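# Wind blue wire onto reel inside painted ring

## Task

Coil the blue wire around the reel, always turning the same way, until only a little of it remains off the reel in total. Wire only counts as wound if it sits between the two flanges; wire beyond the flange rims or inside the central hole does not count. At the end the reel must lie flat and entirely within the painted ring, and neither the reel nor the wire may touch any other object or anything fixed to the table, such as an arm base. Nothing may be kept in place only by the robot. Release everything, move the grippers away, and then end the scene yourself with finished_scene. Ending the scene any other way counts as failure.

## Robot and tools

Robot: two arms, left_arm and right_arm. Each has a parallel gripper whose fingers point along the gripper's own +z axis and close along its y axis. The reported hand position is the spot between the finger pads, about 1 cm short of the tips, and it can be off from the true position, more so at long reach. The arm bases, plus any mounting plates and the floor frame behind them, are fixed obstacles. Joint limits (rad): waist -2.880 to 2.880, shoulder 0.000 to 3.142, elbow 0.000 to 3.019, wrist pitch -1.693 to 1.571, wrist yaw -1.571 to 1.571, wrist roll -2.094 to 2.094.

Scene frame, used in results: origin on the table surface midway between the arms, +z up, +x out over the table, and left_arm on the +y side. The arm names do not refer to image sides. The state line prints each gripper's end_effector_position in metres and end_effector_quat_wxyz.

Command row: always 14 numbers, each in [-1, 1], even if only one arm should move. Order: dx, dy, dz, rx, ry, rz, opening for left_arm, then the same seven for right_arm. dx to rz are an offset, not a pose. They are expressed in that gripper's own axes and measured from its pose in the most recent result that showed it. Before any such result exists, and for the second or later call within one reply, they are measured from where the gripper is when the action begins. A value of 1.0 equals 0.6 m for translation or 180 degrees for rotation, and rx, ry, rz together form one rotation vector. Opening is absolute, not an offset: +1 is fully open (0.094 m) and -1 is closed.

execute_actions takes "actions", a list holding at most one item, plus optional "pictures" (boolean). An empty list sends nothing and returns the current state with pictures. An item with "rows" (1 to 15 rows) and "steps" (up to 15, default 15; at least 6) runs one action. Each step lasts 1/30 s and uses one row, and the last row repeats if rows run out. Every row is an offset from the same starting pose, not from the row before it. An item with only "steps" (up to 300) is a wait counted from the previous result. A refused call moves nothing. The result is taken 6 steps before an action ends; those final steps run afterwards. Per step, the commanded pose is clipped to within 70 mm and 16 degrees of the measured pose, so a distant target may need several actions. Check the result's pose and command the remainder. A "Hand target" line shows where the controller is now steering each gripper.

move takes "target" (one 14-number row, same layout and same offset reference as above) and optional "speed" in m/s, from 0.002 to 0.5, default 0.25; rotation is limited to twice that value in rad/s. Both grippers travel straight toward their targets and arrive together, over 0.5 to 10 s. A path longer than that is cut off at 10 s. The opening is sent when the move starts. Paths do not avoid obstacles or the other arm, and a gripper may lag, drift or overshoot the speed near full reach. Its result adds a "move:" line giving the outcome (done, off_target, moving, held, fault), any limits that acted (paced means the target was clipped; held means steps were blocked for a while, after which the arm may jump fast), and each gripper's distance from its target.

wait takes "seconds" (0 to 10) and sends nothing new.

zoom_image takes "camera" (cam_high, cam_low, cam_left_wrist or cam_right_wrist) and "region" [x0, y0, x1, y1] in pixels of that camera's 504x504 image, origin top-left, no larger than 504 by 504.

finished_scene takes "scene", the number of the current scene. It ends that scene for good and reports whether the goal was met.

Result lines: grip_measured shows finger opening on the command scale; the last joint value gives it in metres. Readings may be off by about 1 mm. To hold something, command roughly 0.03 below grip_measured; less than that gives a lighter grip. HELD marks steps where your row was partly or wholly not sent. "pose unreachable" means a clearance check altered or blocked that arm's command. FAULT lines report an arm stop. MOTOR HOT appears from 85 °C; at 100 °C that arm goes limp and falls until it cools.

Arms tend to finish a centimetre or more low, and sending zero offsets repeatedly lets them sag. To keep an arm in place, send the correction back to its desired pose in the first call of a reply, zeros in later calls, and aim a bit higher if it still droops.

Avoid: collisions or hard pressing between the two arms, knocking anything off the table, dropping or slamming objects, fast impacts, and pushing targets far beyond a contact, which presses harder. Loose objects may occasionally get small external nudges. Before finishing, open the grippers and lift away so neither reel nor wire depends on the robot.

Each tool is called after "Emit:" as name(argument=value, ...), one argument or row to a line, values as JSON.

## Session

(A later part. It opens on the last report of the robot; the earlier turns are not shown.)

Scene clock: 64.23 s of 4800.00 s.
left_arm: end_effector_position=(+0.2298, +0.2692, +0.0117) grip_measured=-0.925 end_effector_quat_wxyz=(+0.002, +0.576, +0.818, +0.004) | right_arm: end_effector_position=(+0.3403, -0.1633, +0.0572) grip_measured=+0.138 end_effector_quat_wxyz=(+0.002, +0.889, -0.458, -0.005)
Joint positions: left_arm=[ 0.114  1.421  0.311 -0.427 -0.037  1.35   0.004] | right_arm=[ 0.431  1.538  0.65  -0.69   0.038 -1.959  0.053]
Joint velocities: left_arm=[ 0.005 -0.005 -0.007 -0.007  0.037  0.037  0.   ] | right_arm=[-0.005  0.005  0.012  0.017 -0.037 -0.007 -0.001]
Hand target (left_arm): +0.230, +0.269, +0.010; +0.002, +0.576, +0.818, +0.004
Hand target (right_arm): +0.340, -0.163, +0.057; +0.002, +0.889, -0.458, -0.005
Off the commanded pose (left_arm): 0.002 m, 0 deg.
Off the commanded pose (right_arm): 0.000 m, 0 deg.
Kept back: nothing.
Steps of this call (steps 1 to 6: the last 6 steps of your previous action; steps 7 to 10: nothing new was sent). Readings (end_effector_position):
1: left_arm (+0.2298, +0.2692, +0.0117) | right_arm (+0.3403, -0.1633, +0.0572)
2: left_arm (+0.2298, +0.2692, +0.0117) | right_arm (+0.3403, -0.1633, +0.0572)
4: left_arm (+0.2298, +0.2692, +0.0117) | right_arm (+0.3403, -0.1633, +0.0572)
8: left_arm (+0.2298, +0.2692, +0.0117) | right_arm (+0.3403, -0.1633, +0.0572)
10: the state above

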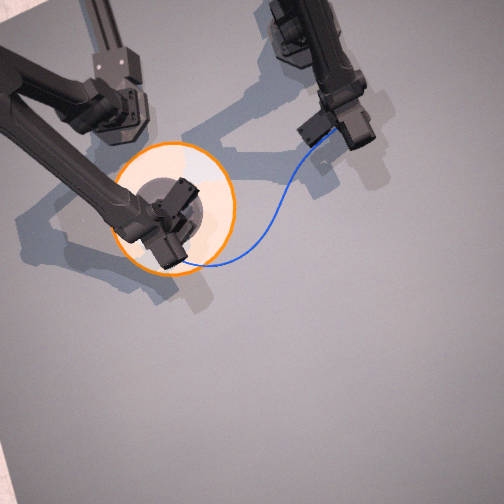

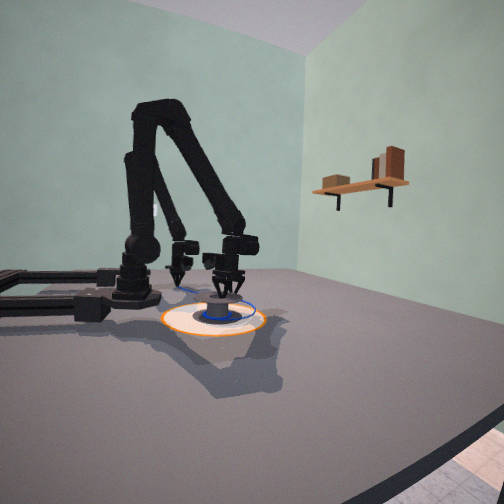

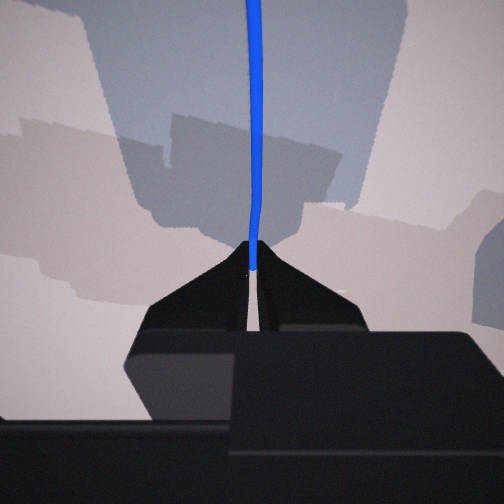

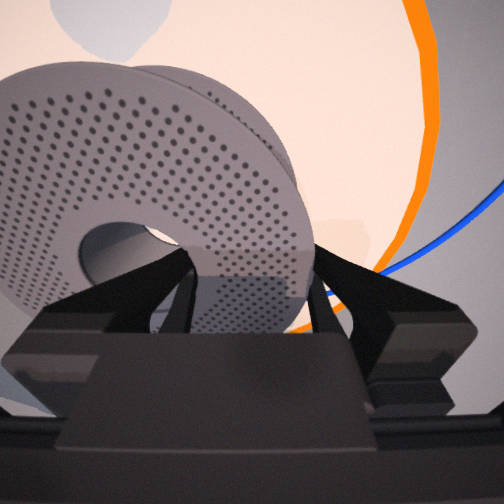

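Emit:
execute_actions(
  actions=[
    {"rows": [[0,0,0.004,0,0,0,-0.89, 0,0,0,0,0,0,0.11],[0,0,0.006,0,0,0,-0.89, 0,0,0,0,0,0,0.11],[0,0,0.008,0,0,0,-0.89, 0,0,0,0,0,0,0.11],[0,-0.002,0.009,0,0,0,-0.89, 0,0,0,0,0,0,0.11],[0,-0.003,0.01,0,0,0,-0.89, 0,0,0,0,0,0,0.11],[0,-0.003,0.01,0,0,0,-0.89, 0,0,0,0,0,0,0.11],[0,-0.003,0.01,0,0,0,-0.89, 0,0,0,0,0,0,0.11],[0,-0.003,0.01,0,0,0,-0.89, 0,0,0,0,0,0,0.11],[0,-0.003,0.01,0,0,0,-0.89, 0,0,0,0,0,0,0.11],[0,-0.003,0.01,0,0,0,-0.91, 0,0,0,0,0,0,0.11],[0,-0.003,0.01,0,0,0,-0.92, 0,0,0,0,0,0,0.11],[0,-0.003,0.01,0,0,0,-0.93, 0,0,0,0,0,0,0.11],[0,-0.003,0.01,0,0,0,-0.94, 0,0,0,0,0,0,0.11],[0,-0.003,0.01,0,0,0,-0.95, 0,0,0,0,0,0,0.11]], "steps": 15},
  ],
)

Emit:
execute_actions(
  actions=[
    {"steps": 9},
  ],
)

Scene clock: 64.87 s of 4800.00 s.
left_arm: end_effector_position=(+0.2311, +0.2693, +0.0100) grip_measured=-0.892 end_effector_quat_wxyz=(+0.004, +0.576, +0.818, +0.006) | right_arm: end_effector_position=(+0.3403, -0.1633, +0.0572) grip_measured=+0.138 end_effector_quat_wxyz=(+0.002, +0.889, -0.458, -0.005)
Joint positions: left_arm=[ 0.114  1.43   0.311 -0.414 -0.037  1.35   0.005] | right_arm=[ 0.431  1.538  0.65  -0.69   0.038 -1.959  0.053]
Joint velocities: left_arm=[ 0.005 -0.005 -0.002  0.002  0.007  0.037  0.   ] | right_arm=[ 0.005 -0.015 -0.012 -0.007  0.022  0.022  0.   ]
Steps of this call (steps 1 to 10: nothing new was sent; steps 11 to 19: the first 9 steps of this action). Readings (end_effector_position):
11: left_arm (+0.2298, +0.2692, +0.0117) | right_arm (+0.3403, -0.1633, +0.0572)
12: left_arm (+0.2299, +0.2692, +0.0116) | right_arm (+0.3403, -0.1633, +0.0572)
14: left_arm (+0.2307, +0.2693, +0.0109) | right_arm (+0.3403, -0.1633, +0.0572)
18: left_arm (+0.2311, +0.2693, +0.0100) | right_arm (+0.3403, -0.1633, +0.0572)
19: the state above

Scene clock: 65.17 s of 4800.00 s.
left_arm: end_effector_position=(+0.2311, +0.2693, +0.0100) grip_measured=-0.940 end_effector_quat_wxyz=(+0.004, +0.576, +0.818, +0.006) | right_arm: end_effector_position=(+0.3403, -0.1633, +0.0572) grip_measured=+0.138 end_effector_quat_wxyz=(+0.002, +0.889, -0.458, -0.005)
Joint positions: left_arm=[ 0.114  1.43   0.311 -0.414 -0.037  1.35   0.003] | right_arm=[ 0.431  1.538  0.65  -0.69   0.038 -1.959  0.053]
Joint velocities: left_arm=[ 0.005 -0.015 -0.002  0.012 -0.022 -0.066 -0.   ] | right_arm=[-0.015  0.015 -0.007 -0.002 -0.095 -0.022 -0.001]
Hand target (left_arm): +0.228, +0.269, +0.006; +0.002, +0.576, +0.818, +0.004
Hand target (right_arm): +0.340, -0.163, +0.057; +0.002, +0.889, -0.458, -0.005
Off the commanded pose (left_arm): 0.005 m, 0 deg.
Off the commanded pose (right_arm): 0.000 m, 0 deg.
Kept back: nothing.
Steps of this call (steps 1 to 6: the last 6 steps of your previous action; steps 7 to 9: nothing new was sent). Readings (end_effector_position):
1: left_arm (+0.2311, +0.2693, +0.0100) | right_arm (+0.3403, -0.1633, +0.0572)
2: left_arm (+0.2311, +0.2693, +0.0100) | right_arm (+0.3403, -0.1633, +0.0572)
4: left_arm (+0.2311, +0.2693, +0.0100) | right_arm (+0.3403, -0.1633, +0.0572)
8: left_arm (+0.2311, +0.2693, +0.0100) | right_arm (+0.3403, -0.1633, +0.0572)
9: the state above

Emit:
move(
  target=[0, 0.012, -0.022, 0, 0, 0, -0.965, 0.0807, 0.1242, 0.002, 0, 0, 0.6333, 0.11],
  speed=0.5,
)

Scene clock: 69.10 s of 4800.00 s.
left_arm: end_effector_position=(+0.2229, +0.2685, +0.0160) grip_measured=-0.952 end_effector_quat_wxyz=(-0.006, +0.576, +0.817, -0.004) | right_arm: end_effector_position=(+0.3085, -0.2419, +0.0603) grip_measured=+0.138 end_effector_quat_wxyz=(-0.005, -0.122, +0.992, +0.009)
Joint positions: left_arm=[ 0.114  1.397  0.311 -0.475 -0.037  1.35   0.002] | right_arm=[ 0.17   1.426  0.546 -0.69   0.022 -0.276  0.053]
Joint velocities: left_arm=[-0.005  0.005  0.007 -0.017 -0.051 -0.081 -0.   ] | right_arm=[-0.005 -0.005  0.002  0.012 -0.051  0.037  0.001]
Hand target (left_arm): +0.238, +0.272, +0.023; +0.004, +0.576, +0.818, +0.006
Hand target (right_arm): +0.307, -0.248, +0.058; -0.004, -0.100, +0.995, -0.001
Off the commanded pose (left_arm): 0.017 m, 2 deg.
Off the commanded pose (right_arm): 0.006 m, 3 deg.
Kept back: nothing.
move: off_target (left_arm, right_arm)

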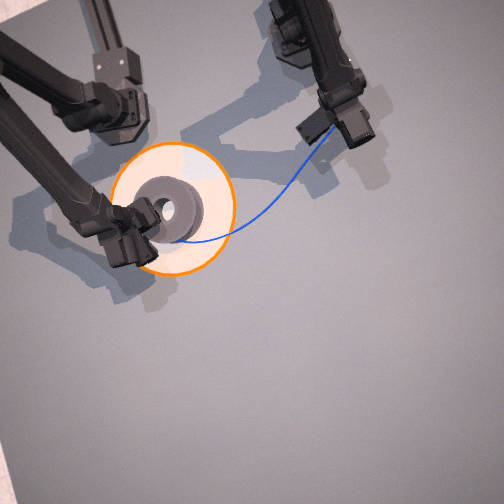

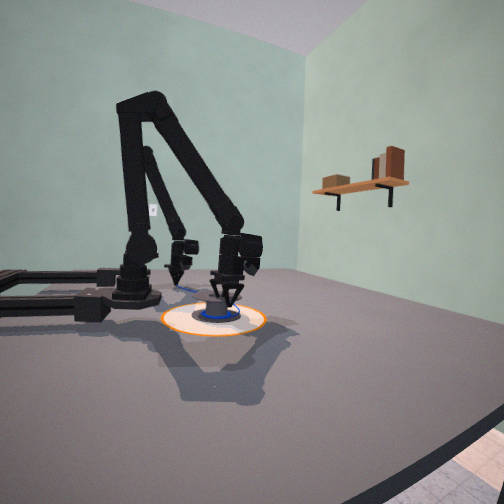

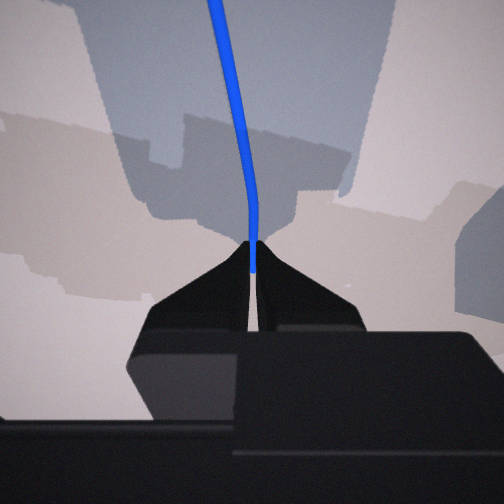

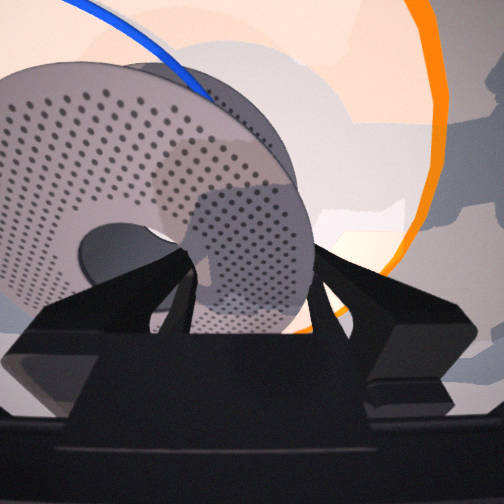

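Emit:
move(
  target=[-0.0838, 0.0192, -0.0117, 0, 0, 0.025, -0.965, 0.0883, 0.118, 0.0095, 0.0014, -0.0077, 0.6445, 0.11],
  speed=0.5,
)

Emit:
zoom_image(
  camera="cam_low",
  region=[160, 260, 280, 345],
)

Scene clock: 72.63 s of 4800.00 s.
left_arm: end_effector_position=(+0.2413, +0.2262, +0.0206) grip_measured=-0.952 end_effector_quat_wxyz=(-0.004, +0.608, +0.794, -0.006) | right_arm: end_effector_position=(+0.2506, -0.1776, +0.0620) grip_measured=+0.138 end_effector_quat_wxyz=(-0.003, +0.764, +0.645, +0.014)
Joint positions: left_arm=[-0.085  1.426  0.36  -0.501 -0.033  1.23   0.002] | right_arm=[ 0.451  1.271  0.395 -0.669  0.024  1.988  0.053]
Joint velocities: left_arm=[-0.005 -0.015  0.007 -0.007  0.051 -0.022  0.002] | right_arm=[-0.005 -0.005 -0.017 -0.022 -0.022  0.066 -0.001]
Hand target (left_arm): +0.250, +0.224, +0.023; -0.006, +0.608, +0.794, -0.004
Hand target (right_arm): +0.240, -0.182, +0.058; -0.003, +0.777, +0.629, +0.000
Off the commanded pose (left_arm): 0.010 m, 0 deg.
Off the commanded pose (right_arm): 0.015 m, 3 deg.
Kept back: nothing.
move: off_target (right_arm)

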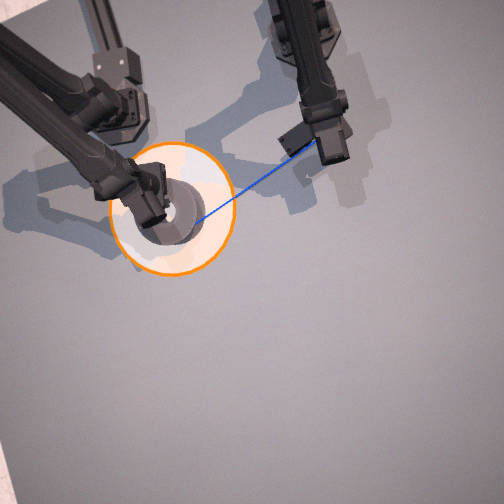

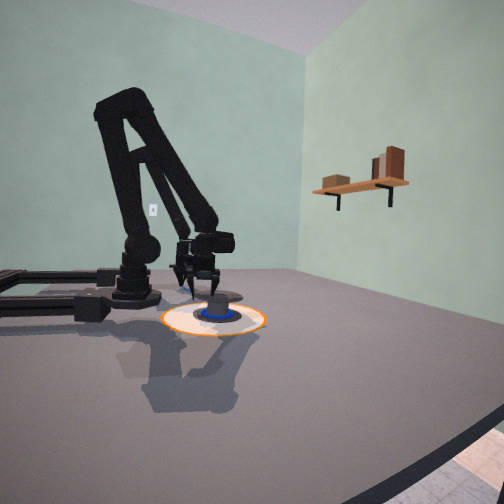

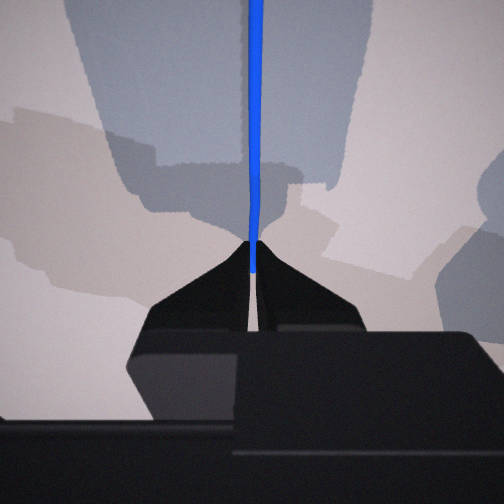

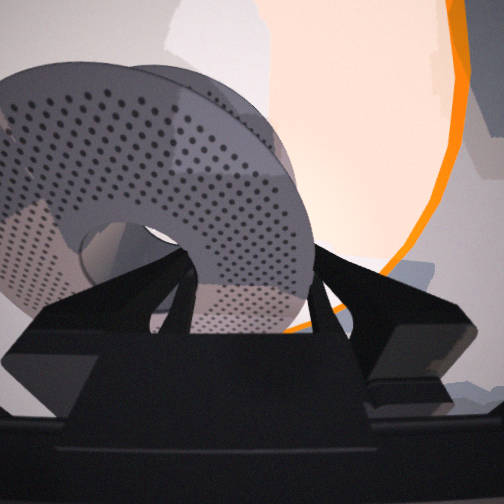

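Region (160, 260, 280, 345) of cam_low's 504x504 image, scaled by 4.200, with more detail than that image has; it fills the top 357 rows of this view, and the rest is white.

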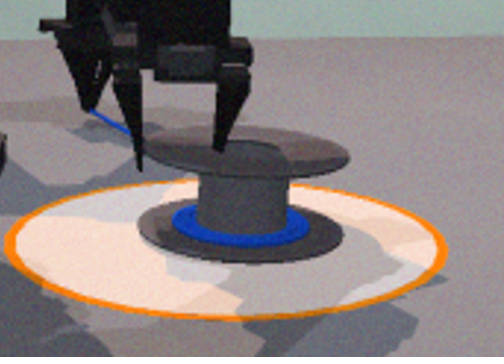

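Emit:
execute_actions(
  actions=[
    {"rows": [[-0.008,0.0155,-0.005,0,0,0,-0.965, 0,0,0.004,0,0,0,0.11],[-0.012,0.0155,-0.005,0,0,0,-0.965, 0,0,0.004,0,0,0,0.11],[-0.016,0.0155,-0.005,0,0,0,-0.965, 0,0,0.004,0,0,0,0.11],[-0.02,0.0155,-0.005,0,0,0,-0.965, 0,0,0.004,0,0,0,0.11],[-0.024,0.0155,-0.005,0,0,0,-0.965, 0,0,0.004,0,0,0,0.11],[-0.028,0.0155,-0.005,0,0,0,-0.965, 0,0,0.004,0,0,0,0.11],[-0.031,0.0155,-0.005,0,0,0,-0.965, 0,0,0.004,0,0,0,0.11],[-0.031,0.0155,-0.005,0,0,0,-0.965, 0,0,0.004,0,0,0,0.13],[-0.031,0.0155,-0.005,0,0,0,-0.965, 0,0,0.004,0,0,0,0.14],[-0.031,0.0155,-0.005,0,0,0,-0.965, 0,0,0,0,0,0,0.16],[-0.031,0.0155,-0.005,0,0,0,-0.965, 0,0,0,0,0,0,0.2],[-0.031,0.0155,-0.005,0,0,0,-0.965, 0,0,0,0,0,0,0.4],[-0.031,0.0155,-0.005,0,0,0,-0.965, 0,0,0,0,0,0,0.6],[-0.031,0.0155,-0.005,0,0,0,-0.965, 0,0,0,0,0,0,0.8],[-0.031,0.0155,-0.005,0,0,0,-0.965, 0,0,0,0,0,0,1]], "steps": 15},
  ],
)

Emit:
move(
  target=[0, 0, 0, 0, 0, 0, -0.965, -0.089, 0.0832, -0.0112, 0.009, -0.004, -0.4148, 1],
  speed=0.5,
)

Emit:
move(
  target=[0, 0, 0, 0, 0, 0, -0.965, -0.1135, 0.0855, -0.008, 0.001, -0.0037, -0.4222, 1],
  speed=0.5,
)

Emit:
move(
  target=[0, 0, 0, 0, 0, 0, -0.965, -0.106, 0.059, -0.003, 0.004, 0, -0.426, 1],
  speed=0.5,
)

Scene clock: 74.33 s of 4800.00 s.
left_arm: end_effector_position=(+0.2418, +0.2153, +0.0206) grip_measured=-0.952 end_effector_quat_wxyz=(-0.007, +0.613, +0.790, -0.008) | right_arm: end_effector_position=(+0.2512, -0.1772, +0.0620) grip_measured=+0.147 end_effector_quat_wxyz=(-0.002, +0.764, +0.645, +0.016)
Joint positions: left_arm=[-0.132  1.436  0.369 -0.509 -0.031  1.194  0.002] | right_arm=[ 0.451  1.271  0.395 -0.666  0.024  1.988  0.054]
Joint velocities: left_arm=[-0.171  0.024  0.046 -0.012 -0.051 -0.125 -0.001] | right_arm=[-0.015 -0.005  0.002 -0.007  0.022 -0.037  0.004]
Steps of this call (steps 1 to 42: nothing new was sent; steps 43 to 51: the first 9 steps of this action). Readings (end_effector_position):
43: left_arm (+0.2411, +0.2260, +0.0206) | right_arm (+0.2509, -0.1773, +0.0620)
44: left_arm (+0.2409, +0.2257, +0.0206) | right_arm (+0.2510, -0.1772, +0.0620)
46: left_arm (+0.2407, +0.2243, +0.0207) | right_arm (+0.2511, -0.1772, +0.0620)
50: left_arm (+0.2414, +0.2169, +0.0206) | right_arm (+0.2512, -0.1772, +0.0620)
51: the state above

Scene clock: 76.90 s of 4800.00 s.
left_arm: end_effector_position=(+0.2429, +0.2138, +0.0207) grip_measured=-0.952 end_effector_quat_wxyz=(-0.006, +0.608, +0.794, -0.008) | right_arm: end_effector_position=(+0.2751, -0.2391, +0.0626) grip_measured=+1.000 end_effector_quat_wxyz=(-0.003, +0.217, +0.976, -0.004)
Joint positions: left_arm=[-0.138  1.439  0.372 -0.509 -0.031  1.177  0.002] | right_arm=[ 0.193  1.329  0.458 -0.694  0.045  0.429  0.094]
Joint velocities: left_arm=[-0.015 -0.005 -0.012 -0.012  0.139 -0.022  0.001] | right_arm=[-0.024 -0.024 -0.007 -0.002 -0.022  0.007  0.   ]
Hand target (left_arm): +0.243, +0.214, +0.021; -0.006, +0.608, +0.794, -0.008
Hand target (right_arm): +0.291, -0.241, +0.068; +0.003, +0.216, +0.976, -0.001
Off your previous action's commanded pose (left_arm): 0.013 m, 0 deg at its last step (step 6 of this call).
Off your previous action's commanded pose (right_arm): 0.001 m, 0 deg at its last step (step 6 of this call).
Off the commanded pose (left_arm): 0.000 m, 0 deg.
Off the commanded pose (right_arm): 0.017 m, 1 deg.
Kept back: nothing.
move: off_target (right_arm)

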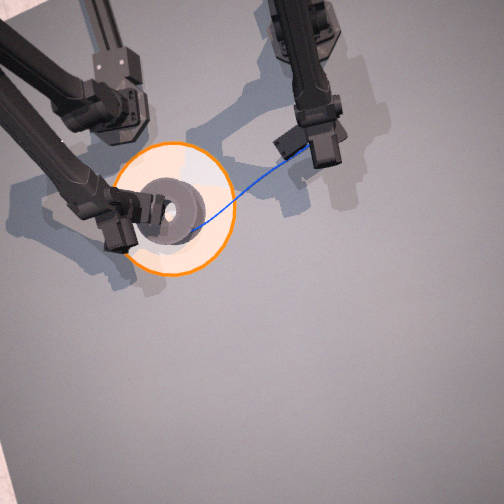

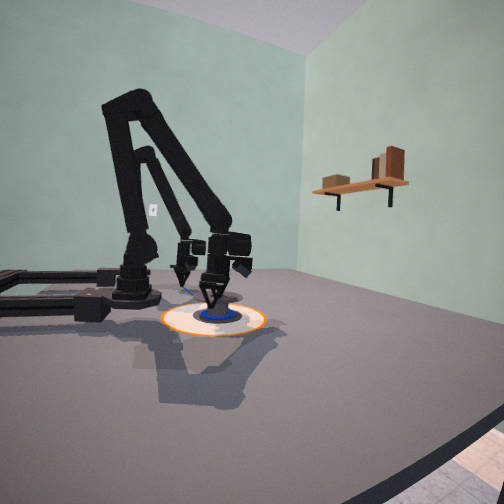

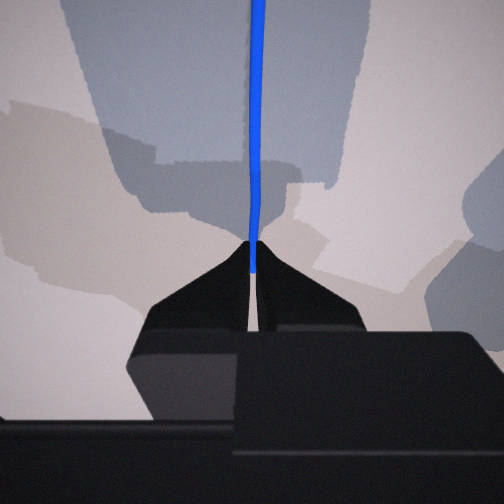

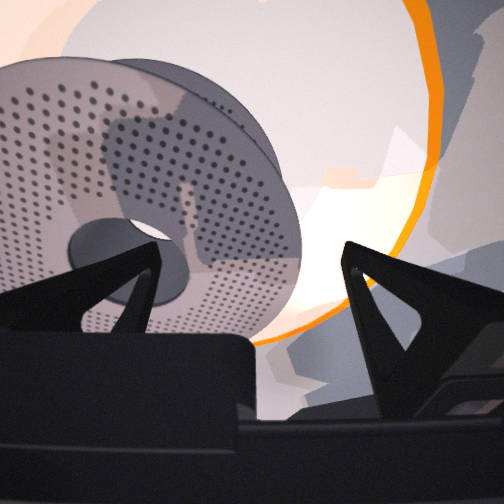

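Scene clock: 78.97 s of 4800.00 s.
left_arm: end_effector_position=(+0.2429, +0.2138, +0.0207) grip_measured=-0.952 end_effector_quat_wxyz=(-0.006, +0.608, +0.794, -0.008) | right_arm: end_effector_position=(+0.3440, -0.2248, +0.0614) grip_measured=+1.000 end_effector_quat_wxyz=(-0.005, -0.424, +0.906, -0.003)
Joint positions: left_arm=[-0.138  1.439  0.372 -0.509 -0.031  1.177  0.002] | right_arm=[ 0.242  1.507  0.639 -0.698  0.049 -0.834  0.094]
Joint velocities: left_arm=[-0.015 -0.005 -0.002 -0.002  0.081 -0.051  0.   ] | right_arm=[ 0.005 -0.005  0.002 -0.002 -0.007 -0.11   0.   ]
Hand target (left_arm): +0.243, +0.214, +0.021; -0.006, +0.608, +0.794, -0.008
Hand target (right_arm): +0.358, -0.222, +0.065; +0.001, -0.430, +0.903, -0.003
Off the commanded pose (left_arm): 0.000 m, 0 deg.
Off the commanded pose (right_arm): 0.016 m, 1 deg.
Kept back: nothing.
move: off_target (right_arm)

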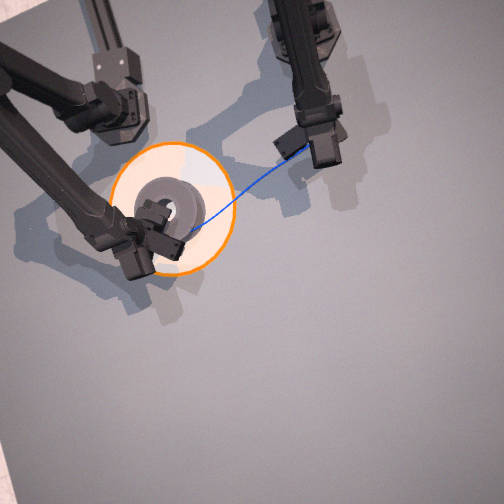

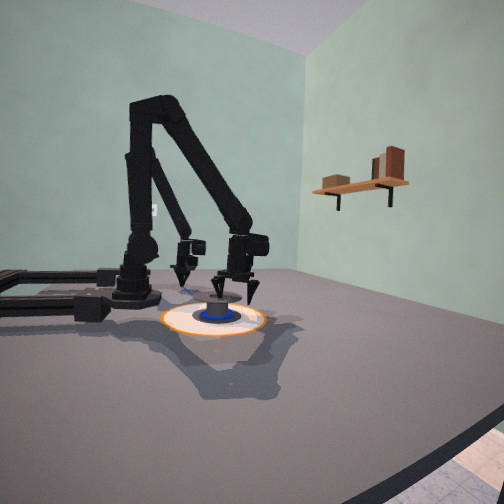

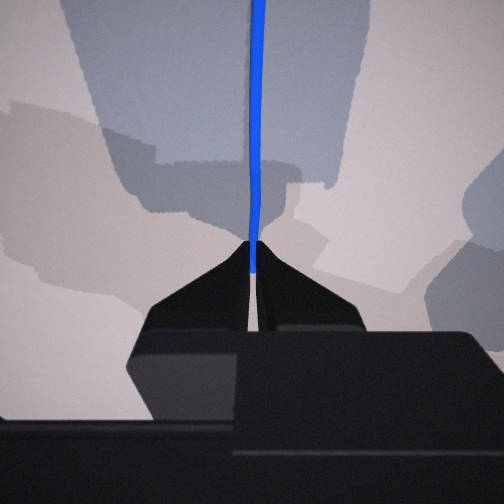

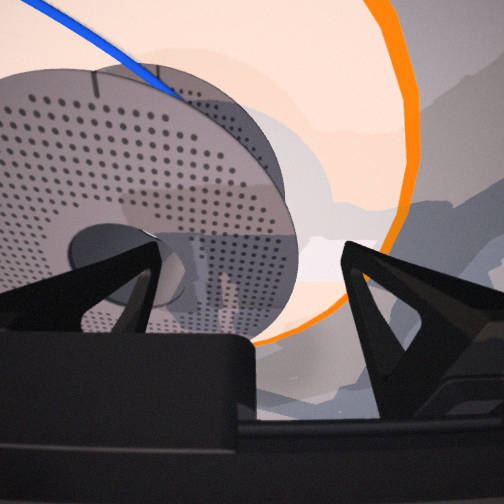

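Scene clock: 81.03 s of 4800.00 s.
left_arm: end_effector_position=(+0.2429, +0.2138, +0.0207) grip_measured=-0.952 end_effector_quat_wxyz=(-0.006, +0.608, +0.794, -0.008) | right_arm: end_effector_position=(+0.3425, -0.1574, +0.0582) grip_measured=+1.000 end_effector_quat_wxyz=(+0.008, +0.891, -0.454, -0.002)
Joint positions: left_arm=[-0.138  1.439  0.372 -0.509 -0.031  1.177  0.002] | right_arm=[ 0.455  1.546  0.662 -0.698  0.051 -1.946  0.094]
Joint velocities: left_arm=[-0.015 -0.015 -0.002 -0.007 -0.081 -0.037 -0.001] | right_arm=[-0.005 -0.005  0.002 -0.007 -0.007 -0.051  0.   ]
Hand target (left_arm): +0.243, +0.214, +0.021; -0.006, +0.608, +0.794, -0.008
Hand target (right_arm): +0.358, -0.152, +0.062; +0.002, +0.894, -0.448, +0.003
Off the commanded pose (left_arm): 0.000 m, 0 deg.
Off the commanded pose (right_arm): 0.016 m, 1 deg.
Kept back: nothing.
move: off_target (right_arm)

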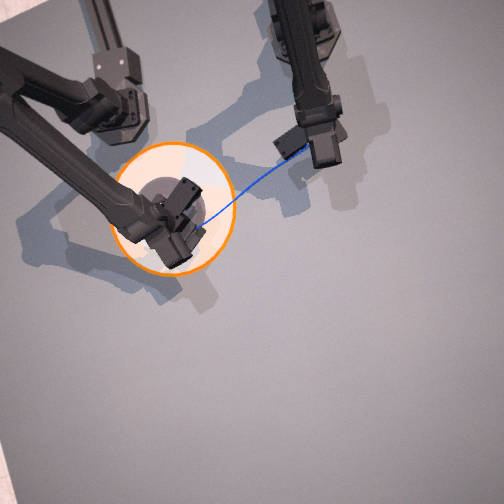

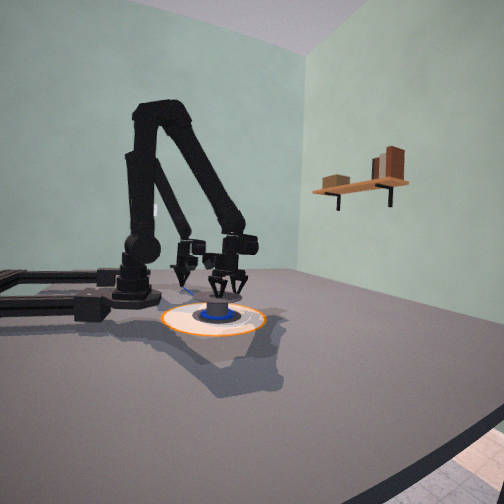

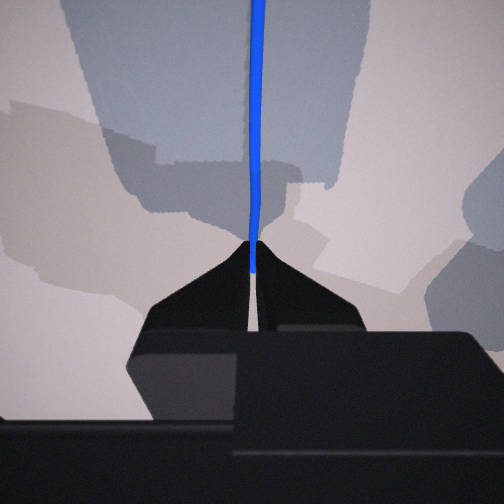

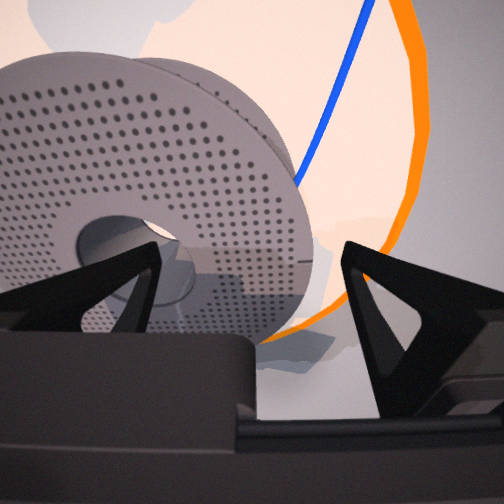

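Emit:
execute_actions(
  actions=[
    {"rows": [[-0.002,0.004,-0.004,0,0,0,-0.965, 0,0,0,0,0,0,0.8],[-0.004,0.008,-0.01,-0.001,0,0,-0.965, 0,0,0,0,0,0,0.65],[-0.006,0.012,-0.018,-0.002,0,0,-0.965, 0,0,0,0,0,0,0.5],[-0.008,0.016,-0.027,-0.002,0,0,-0.965, 0,0,0,0,0,0,0.4],[-0.01,0.021,-0.037,-0.003,0,0,-0.965, 0,0,0,0,0,0,0.33],[-0.01,0.021,-0.047,-0.003,0,0,-0.965, 0,0,0,0,0,0,0.28],[-0.01,0.021,-0.057,-0.004,0,0,-0.965, 0,0,0,0,0,0,0.24],[-0.01,0.021,-0.067,-0.004,0,0,-0.965, 0,0,0,0,0,0,0.21],[-0.01,0.021,-0.077,-0.005,0,0,-0.965, 0,0,0,0,0,0,0.19],[-0.01,0.021,-0.087,-0.005,0,0,-0.965, 0,0,0,0,0,0,0.17],[-0.01,0.021,-0.096,-0.006,0,0,-0.965, 0,0,0,0,0,0,0.15],[-0.01,0.021,-0.104,-0.006,0,0,-0.965, 0,0,0,0,0,0,0.14],[-0.01,0.021,-0.11,-0.006,0,0,-0.965, 0,0,0,0,0,0,0.13],[-0.01,0.021,-0.114,-0.006,0,0,-0.965, 0,0,0,0,0,0,0.12],[-0.01,0.021,-0.117,-0.006,0,0,-0.965, 0,0,0,0,0,0,0.11]], "steps": 15},
  ],
)

Emit:
execute_actions(
  actions=[
    {"steps": 15},
  ],
)

Scene clock: 82.67 s of 4800.00 s.
left_arm: end_effector_position=(+0.2350, +0.2158, +0.0382) grip_measured=-0.952 end_effector_quat_wxyz=(-0.023, +0.608, +0.793, -0.017) | right_arm: end_effector_position=(+0.3425, -0.1574, +0.0582) grip_measured=+0.204 end_effector_quat_wxyz=(+0.008, +0.892, -0.453, -0.002)
Joint positions: left_arm=[-0.138  1.368  0.387 -0.632 -0.032  1.176  0.002] | right_arm=[ 0.455  1.546  0.662 -0.698  0.051 -1.948  0.057]
Joint velocities: left_arm=[-0.005 -0.64   0.154 -0.642 -0.051 -0.007 -0.001] | right_arm=[-0.005 -0.005 -0.012 -0.017 -0.081 -0.037 -0.022]
Steps of this call (steps 1 to 40: nothing new was sent; steps 41 to 49: the first 9 steps of this action). Readings (end_effector_position):
41: left_arm (+0.2429, +0.2138, +0.0207) | right_arm (+0.3425, -0.1574, +0.0582)
42: left_arm (+0.2423, +0.2139, +0.0207) | right_arm (+0.3425, -0.1574, +0.0582)
44: left_arm (+0.2386, +0.2144, +0.0217) | right_arm (+0.3425, -0.1574, +0.0582)
48: left_arm (+0.2339, +0.2156, +0.0332) | right_arm (+0.3425, -0.1574, +0.0582)
49: the state above

Scene clock: 83.17 s of 4800.00 s.
left_arm: end_effector_position=(+0.2449, +0.2153, +0.0798) grip_measured=-0.952 end_effector_quat_wxyz=(-0.008, +0.607, +0.795, -0.007) | right_arm: end_effector_position=(+0.3423, -0.1575, +0.0582) grip_measured=+0.136 end_effector_quat_wxyz=(+0.009, +0.892, -0.453, -0.002)
Joint positions: left_arm=[-0.143  1.218  0.433 -0.793 -0.034  1.17   0.002] | right_arm=[ 0.455  1.546  0.662 -0.699  0.051 -1.948  0.053]
Joint velocities: left_arm=[ 0.005  0.005 -0.007 -0.012 -0.022  0.022 -0.   ] | right_arm=[ 0.015 -0.005 -0.012 -0.002 -0.022  0.095 -0.001]
Hand target (left_arm): +0.258, +0.211, +0.089; +0.000, +0.608, +0.794, -0.001
Hand target (right_arm): +0.343, -0.157, +0.058; +0.008, +0.891, -0.454, -0.002
Off the commanded pose (left_arm): 0.017 m, 1 deg.
Off the commanded pose (right_arm): 0.000 m, 0 deg.
Kept back: nothing.
Steps of this call (steps 1 to 6: the last 6 steps of your previous action; steps 7 to 15: nothing new was sent). Readings (end_effector_position):
1: left_arm (+0.2364, +0.2159, +0.0439) | right_arm (+0.3425, -0.1574, +0.0582)
2: left_arm (+0.2382, +0.2160, +0.0498) | right_arm (+0.3425, -0.1574, +0.0582)
4: left_arm (+0.2415, +0.2158, +0.0619) | right_arm (+0.3424, -0.1574, +0.0582)
8: left_arm (+0.2459, +0.2152, +0.0783) | right_arm (+0.3423, -0.1575, +0.0582)
15: the state above

Emit:
move(
  target=[-0.0993, 0.0144, -0.007, -0.006, 0, 0, -0.965, 0.086, 0.0684, 0.002, -0.002, -0.0076, 0.4278, 0.11],
  speed=0.5,
)

Emit:
zoom_image(
  camera="cam_low",
  region=[160, 260, 280, 345],
)

Scene clock: 85.63 s of 4800.00 s.
left_arm: end_effector_position=(+0.2480, +0.1688, +0.0764) grip_measured=-0.952 end_effector_quat_wxyz=(-0.019, +0.607, +0.795, -0.008) | right_arm: end_effector_position=(+0.3384, -0.2205, +0.0588) grip_measured=+0.136 end_effector_quat_wxyz=(-0.006, -0.434, +0.901, +0.014)
Joint positions: left_arm=[-0.339  1.295  0.476 -0.787 -0.038  0.972  0.002] | right_arm=[ 0.24   1.51   0.632 -0.703  0.019 -0.86   0.053]
Joint velocities: left_arm=[-0.015 -0.005  0.002  0.007  0.081  0.022  0.001] | right_arm=[-0.015 -0.015 -0.017  0.012 -0.022 -0.037 -0.   ]
Hand target (left_arm): +0.268, +0.160, +0.084; -0.002, +0.607, +0.795, -0.001
Hand target (right_arm): +0.339, -0.225, +0.059; -0.005, -0.416, +0.909, +0.006
Off the commanded pose (left_arm): 0.024 m, 2 deg.
Off the commanded pose (right_arm): 0.003 m, 2 deg.
Kept back: nothing.
move: off_target (left_arm)

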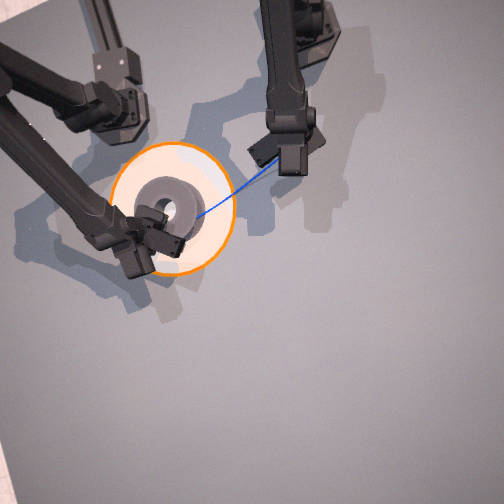

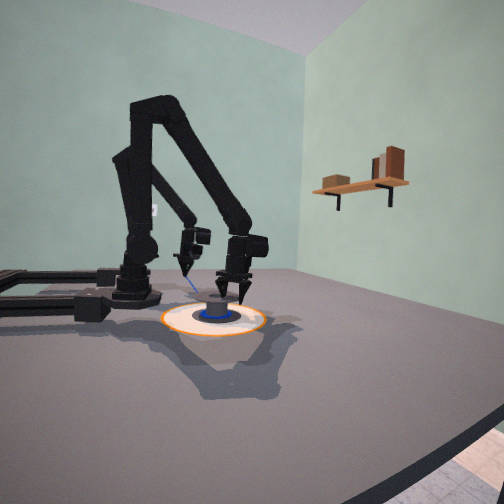

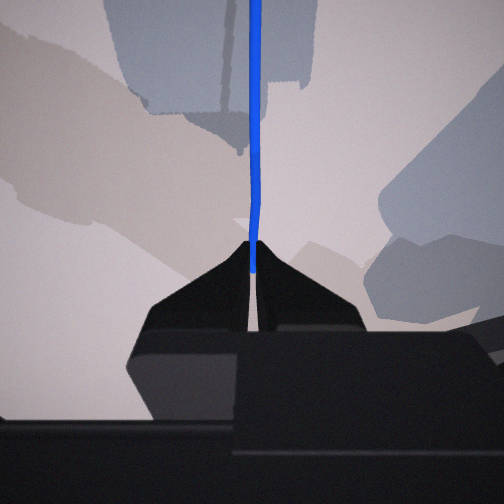

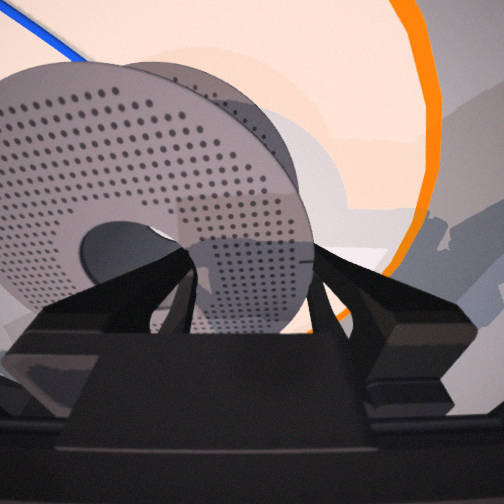

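Region (160, 260, 280, 345) of cam_low's 504x504 image, scaled by 4.200, with more detail than that image has; it fills the top 357 rows of this view, and the rest is white.

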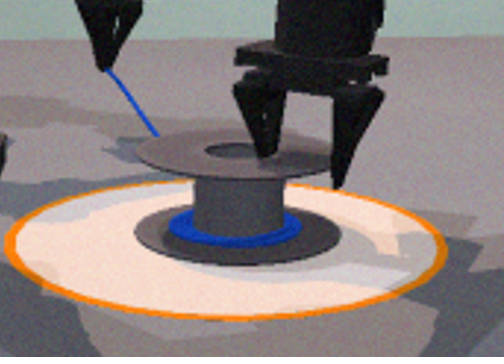

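Emit:
move(
  target=[-0.0788, 0.0215, -0.0107, -0.0114, -0.0065, 0, -0.965, 0.0898, 0.0653, 0.004, 0.0036, -0.0106, 0.4278, 0.11],
  speed=0.5,
)

Emit:
zoom_image(
  camera="cam_low",
  region=[160, 260, 280, 345],
)

Scene clock: 88.50 s of 4800.00 s.
left_arm: end_effector_position=(+0.2553, +0.1368, +0.0757) grip_measured=-0.952 end_effector_quat_wxyz=(-0.016, +0.607, +0.795, -0.005) | right_arm: end_effector_position=(+0.2754, -0.2315, +0.0615) grip_measured=+0.136 end_effector_quat_wxyz=(-0.001, +0.197, +0.980, +0.020)
Joint positions: left_arm=[-0.449  1.349  0.517 -0.77  -0.038  0.862  0.002] | right_arm=[ 0.192  1.325  0.449 -0.676 -0.     0.386  0.053]
Joint velocities: left_arm=[ 0.005 -0.005 -0.007  0.007 -0.066 -0.022  0.   ] | right_arm=[ 0.005  0.015  0.002  0.012 -0.037  0.022 -0.   ]
Hand target (left_arm): +0.272, +0.126, +0.082; -0.000, +0.607, +0.795, -0.001
Hand target (right_arm): +0.274, -0.238, +0.059; +0.003, +0.220, +0.975, +0.009
Off the commanded pose (left_arm): 0.021 m, 2 deg.
Off the commanded pose (right_arm): 0.008 m, 3 deg.
Kept back: nothing.
move: off_target (left_arm, right_arm)

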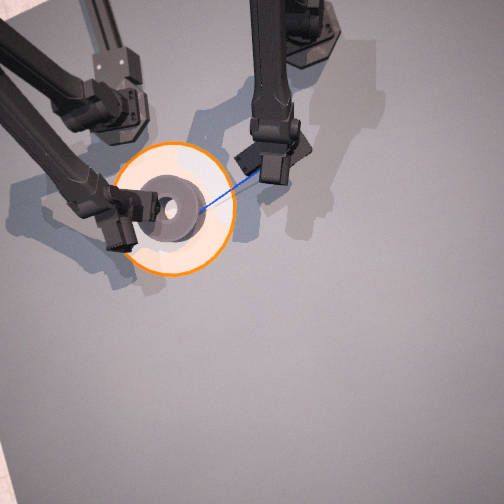

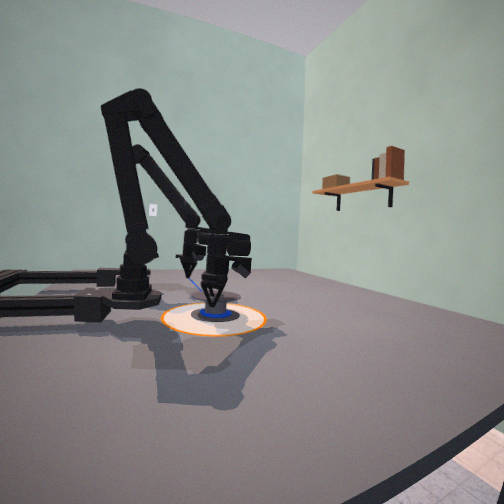

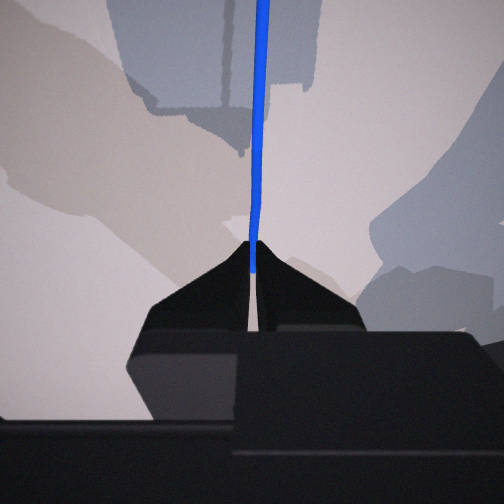

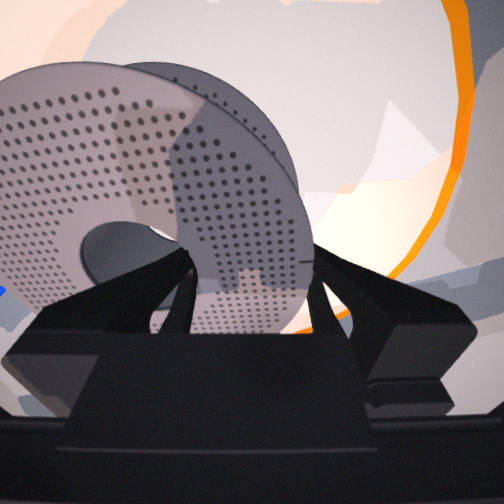

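Region (160, 260, 280, 345) of cam_low's 504x504 image, scaled by 4.200, with more detail than that image has; it fills the top 357 rows of this view, and the rest is white.

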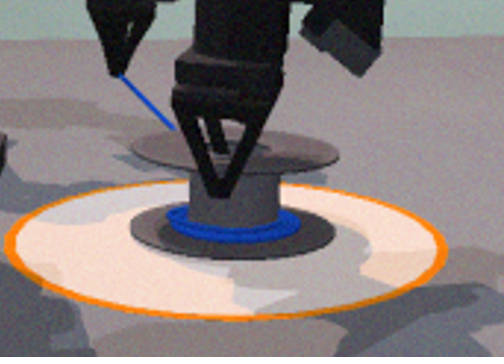

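Emit:
move(
  target=[-0.111, 0.0198, 0.0202, -0.0087, -0.0062, 0.008, -0.965, 0.0922, 0.0573, 0.009, 0.002, -0.0138, 0.4294, 0.11],
  speed=0.5,
)

Emit:
zoom_image(
  camera="cam_low",
  region=[160, 260, 280, 345],
)

Scene clock: 92.63 s of 4800.00 s.
left_arm: end_effector_position=(+0.2676, +0.0892, +0.0576) grip_measured=-0.952 end_effector_quat_wxyz=(-0.017, +0.616, +0.788, -0.004) | right_arm: end_effector_position=(+0.2472, -0.1722, +0.0626) grip_measured=+0.136 end_effector_quat_wxyz=(+0.005, +0.759, +0.651, +0.020)
Joint positions: left_arm=[-0.578  1.494  0.589 -0.703 -0.037  0.757  0.002] | right_arm=[ 0.485  1.252  0.381 -0.659  0.033  2.006  0.053]
Joint velocities: left_arm=[-0.005 -0.005 -0.002 -0.002 -0.037  0.007  0.   ] | right_arm=[-0.005 -0.015  0.002 -0.012  0.022  0.022 -0.001]
Hand target (left_arm): +0.283, +0.076, +0.062; +0.000, +0.617, +0.787, -0.001
Hand target (right_arm): +0.238, -0.175, +0.058; +0.003, +0.766, +0.643, +0.008
Off the commanded pose (left_arm): 0.022 m, 2 deg.
Off the commanded pose (right_arm): 0.012 m, 2 deg.
Kept back: nothing.
move: off_target (left_arm, right_arm)

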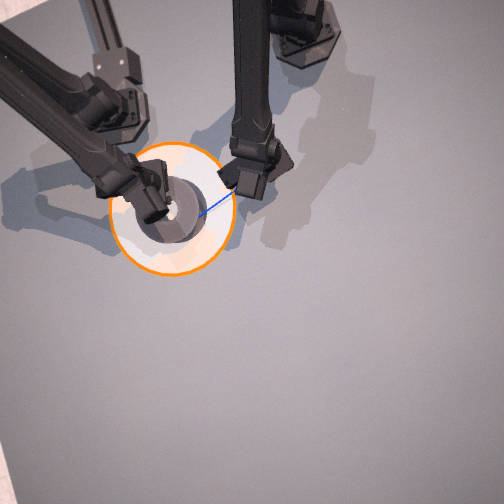

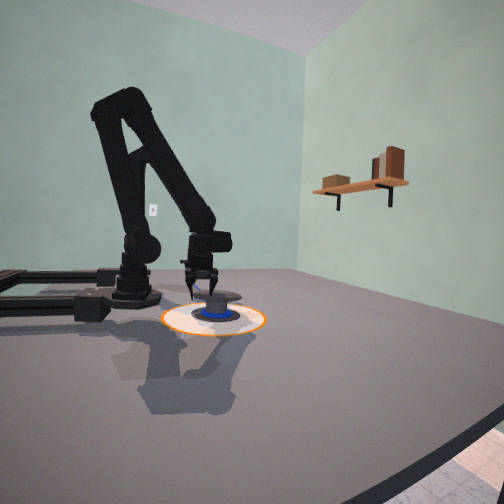

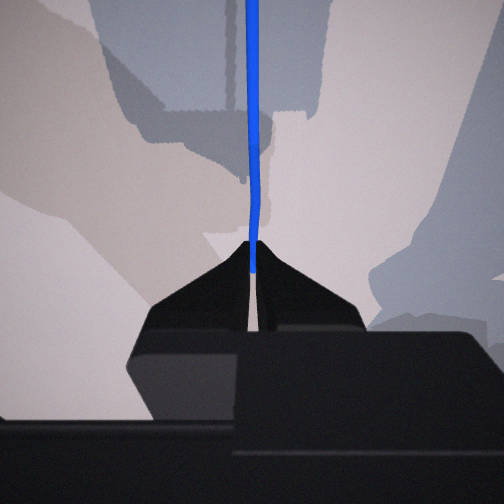

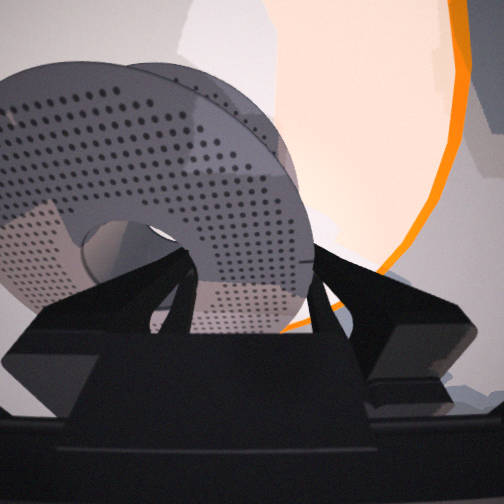

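Region (160, 260, 280, 345) of cam_low's 504x504 image, scaled by 4.200, with more detail than that image has; it fills the top 357 rows of this view, and the rest is white.

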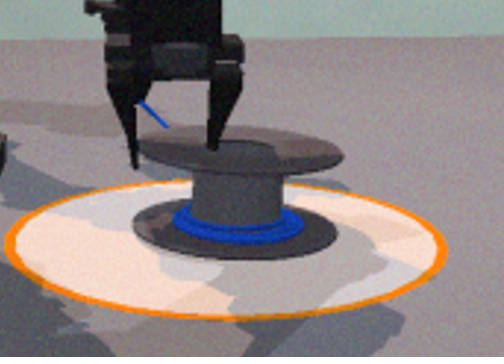

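Emit:
execute_actions(
  actions=[],
)

Scene clock: 93.73 s of 4800.00 s.
left_arm: end_effector_position=(+0.2676, +0.0892, +0.0576) grip_measured=-0.952 end_effector_quat_wxyz=(-0.017, +0.616, +0.788, -0.004) | right_arm: end_effector_position=(+0.2472, -0.1722, +0.0626) grip_measured=+0.136 end_effector_quat_wxyz=(+0.005, +0.760, +0.650, +0.020)
Joint positions: left_arm=[-0.578  1.494  0.589 -0.703 -0.037  0.757  0.002] | right_arm=[ 0.485  1.252  0.381 -0.659  0.033  2.009  0.053]
Joint velocities: left_arm=[-0.015 -0.005 -0.007 -0.002 -0.007 -0.051  0.001] | right_arm=[-0.005 -0.015 -0.007  0.012 -0.007 -0.022  0.   ]
Hand target (left_arm): +0.283, +0.076, +0.062; +0.000, +0.617, +0.787, -0.001
Hand target (right_arm): +0.238, -0.175, +0.058; +0.003, +0.766, +0.643, +0.008
Off the commanded pose (left_arm): 0.022 m, 2 deg.
Off the commanded pose (right_arm): 0.012 m, 2 deg.
Kept back: nothing.
Steps of this call (steps 1 to 33: nothing new was sent). Readings (end_effector_position):
1: left_arm (+0.2676, +0.0892, +0.0576) | right_arm (+0.2472, -0.1722, +0.0626)
2: left_arm (+0.2676, +0.0892, +0.0576) | right_arm (+0.2472, -0.1722, +0.0626)
4: left_arm (+0.2676, +0.0892, +0.0576) | right_arm (+0.2472, -0.1722, +0.0626)
8: left_arm (+0.2676, +0.0892, +0.0576) | right_arm (+0.2472, -0.1722, +0.0626)
33: the state above

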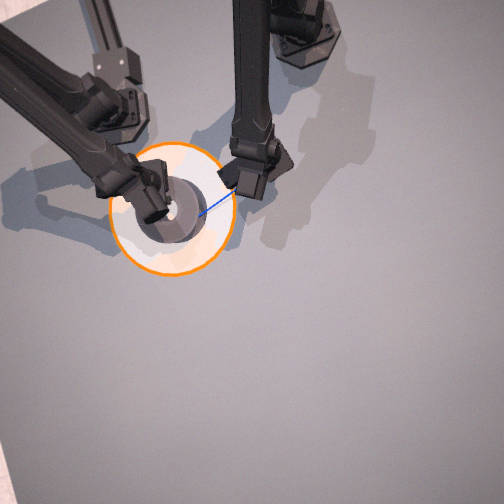

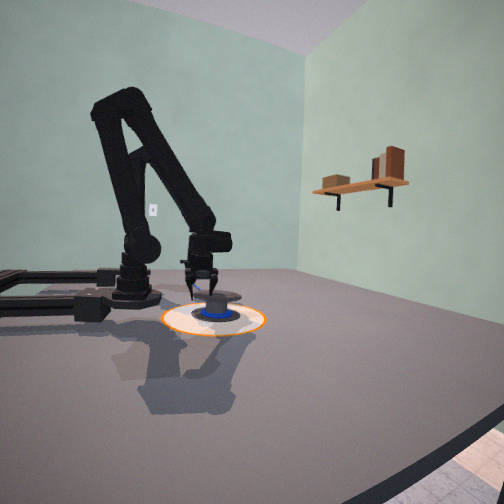

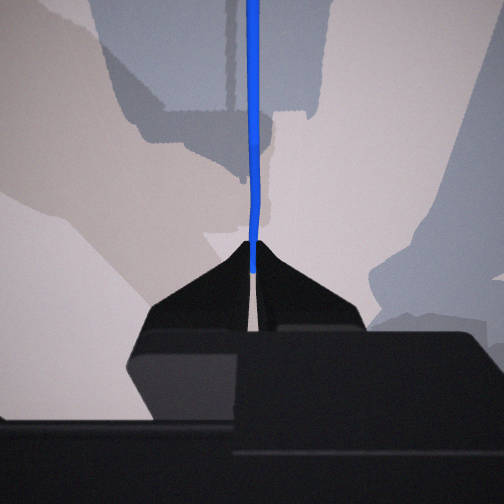

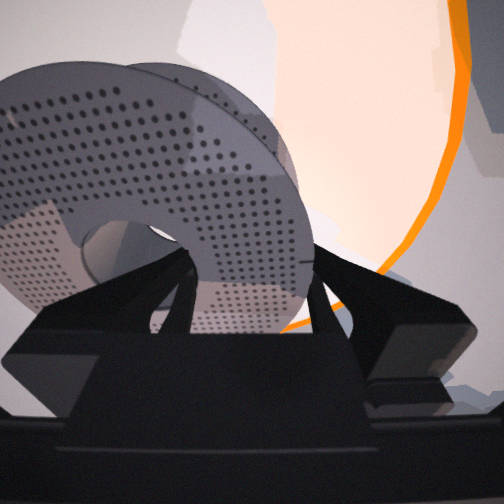

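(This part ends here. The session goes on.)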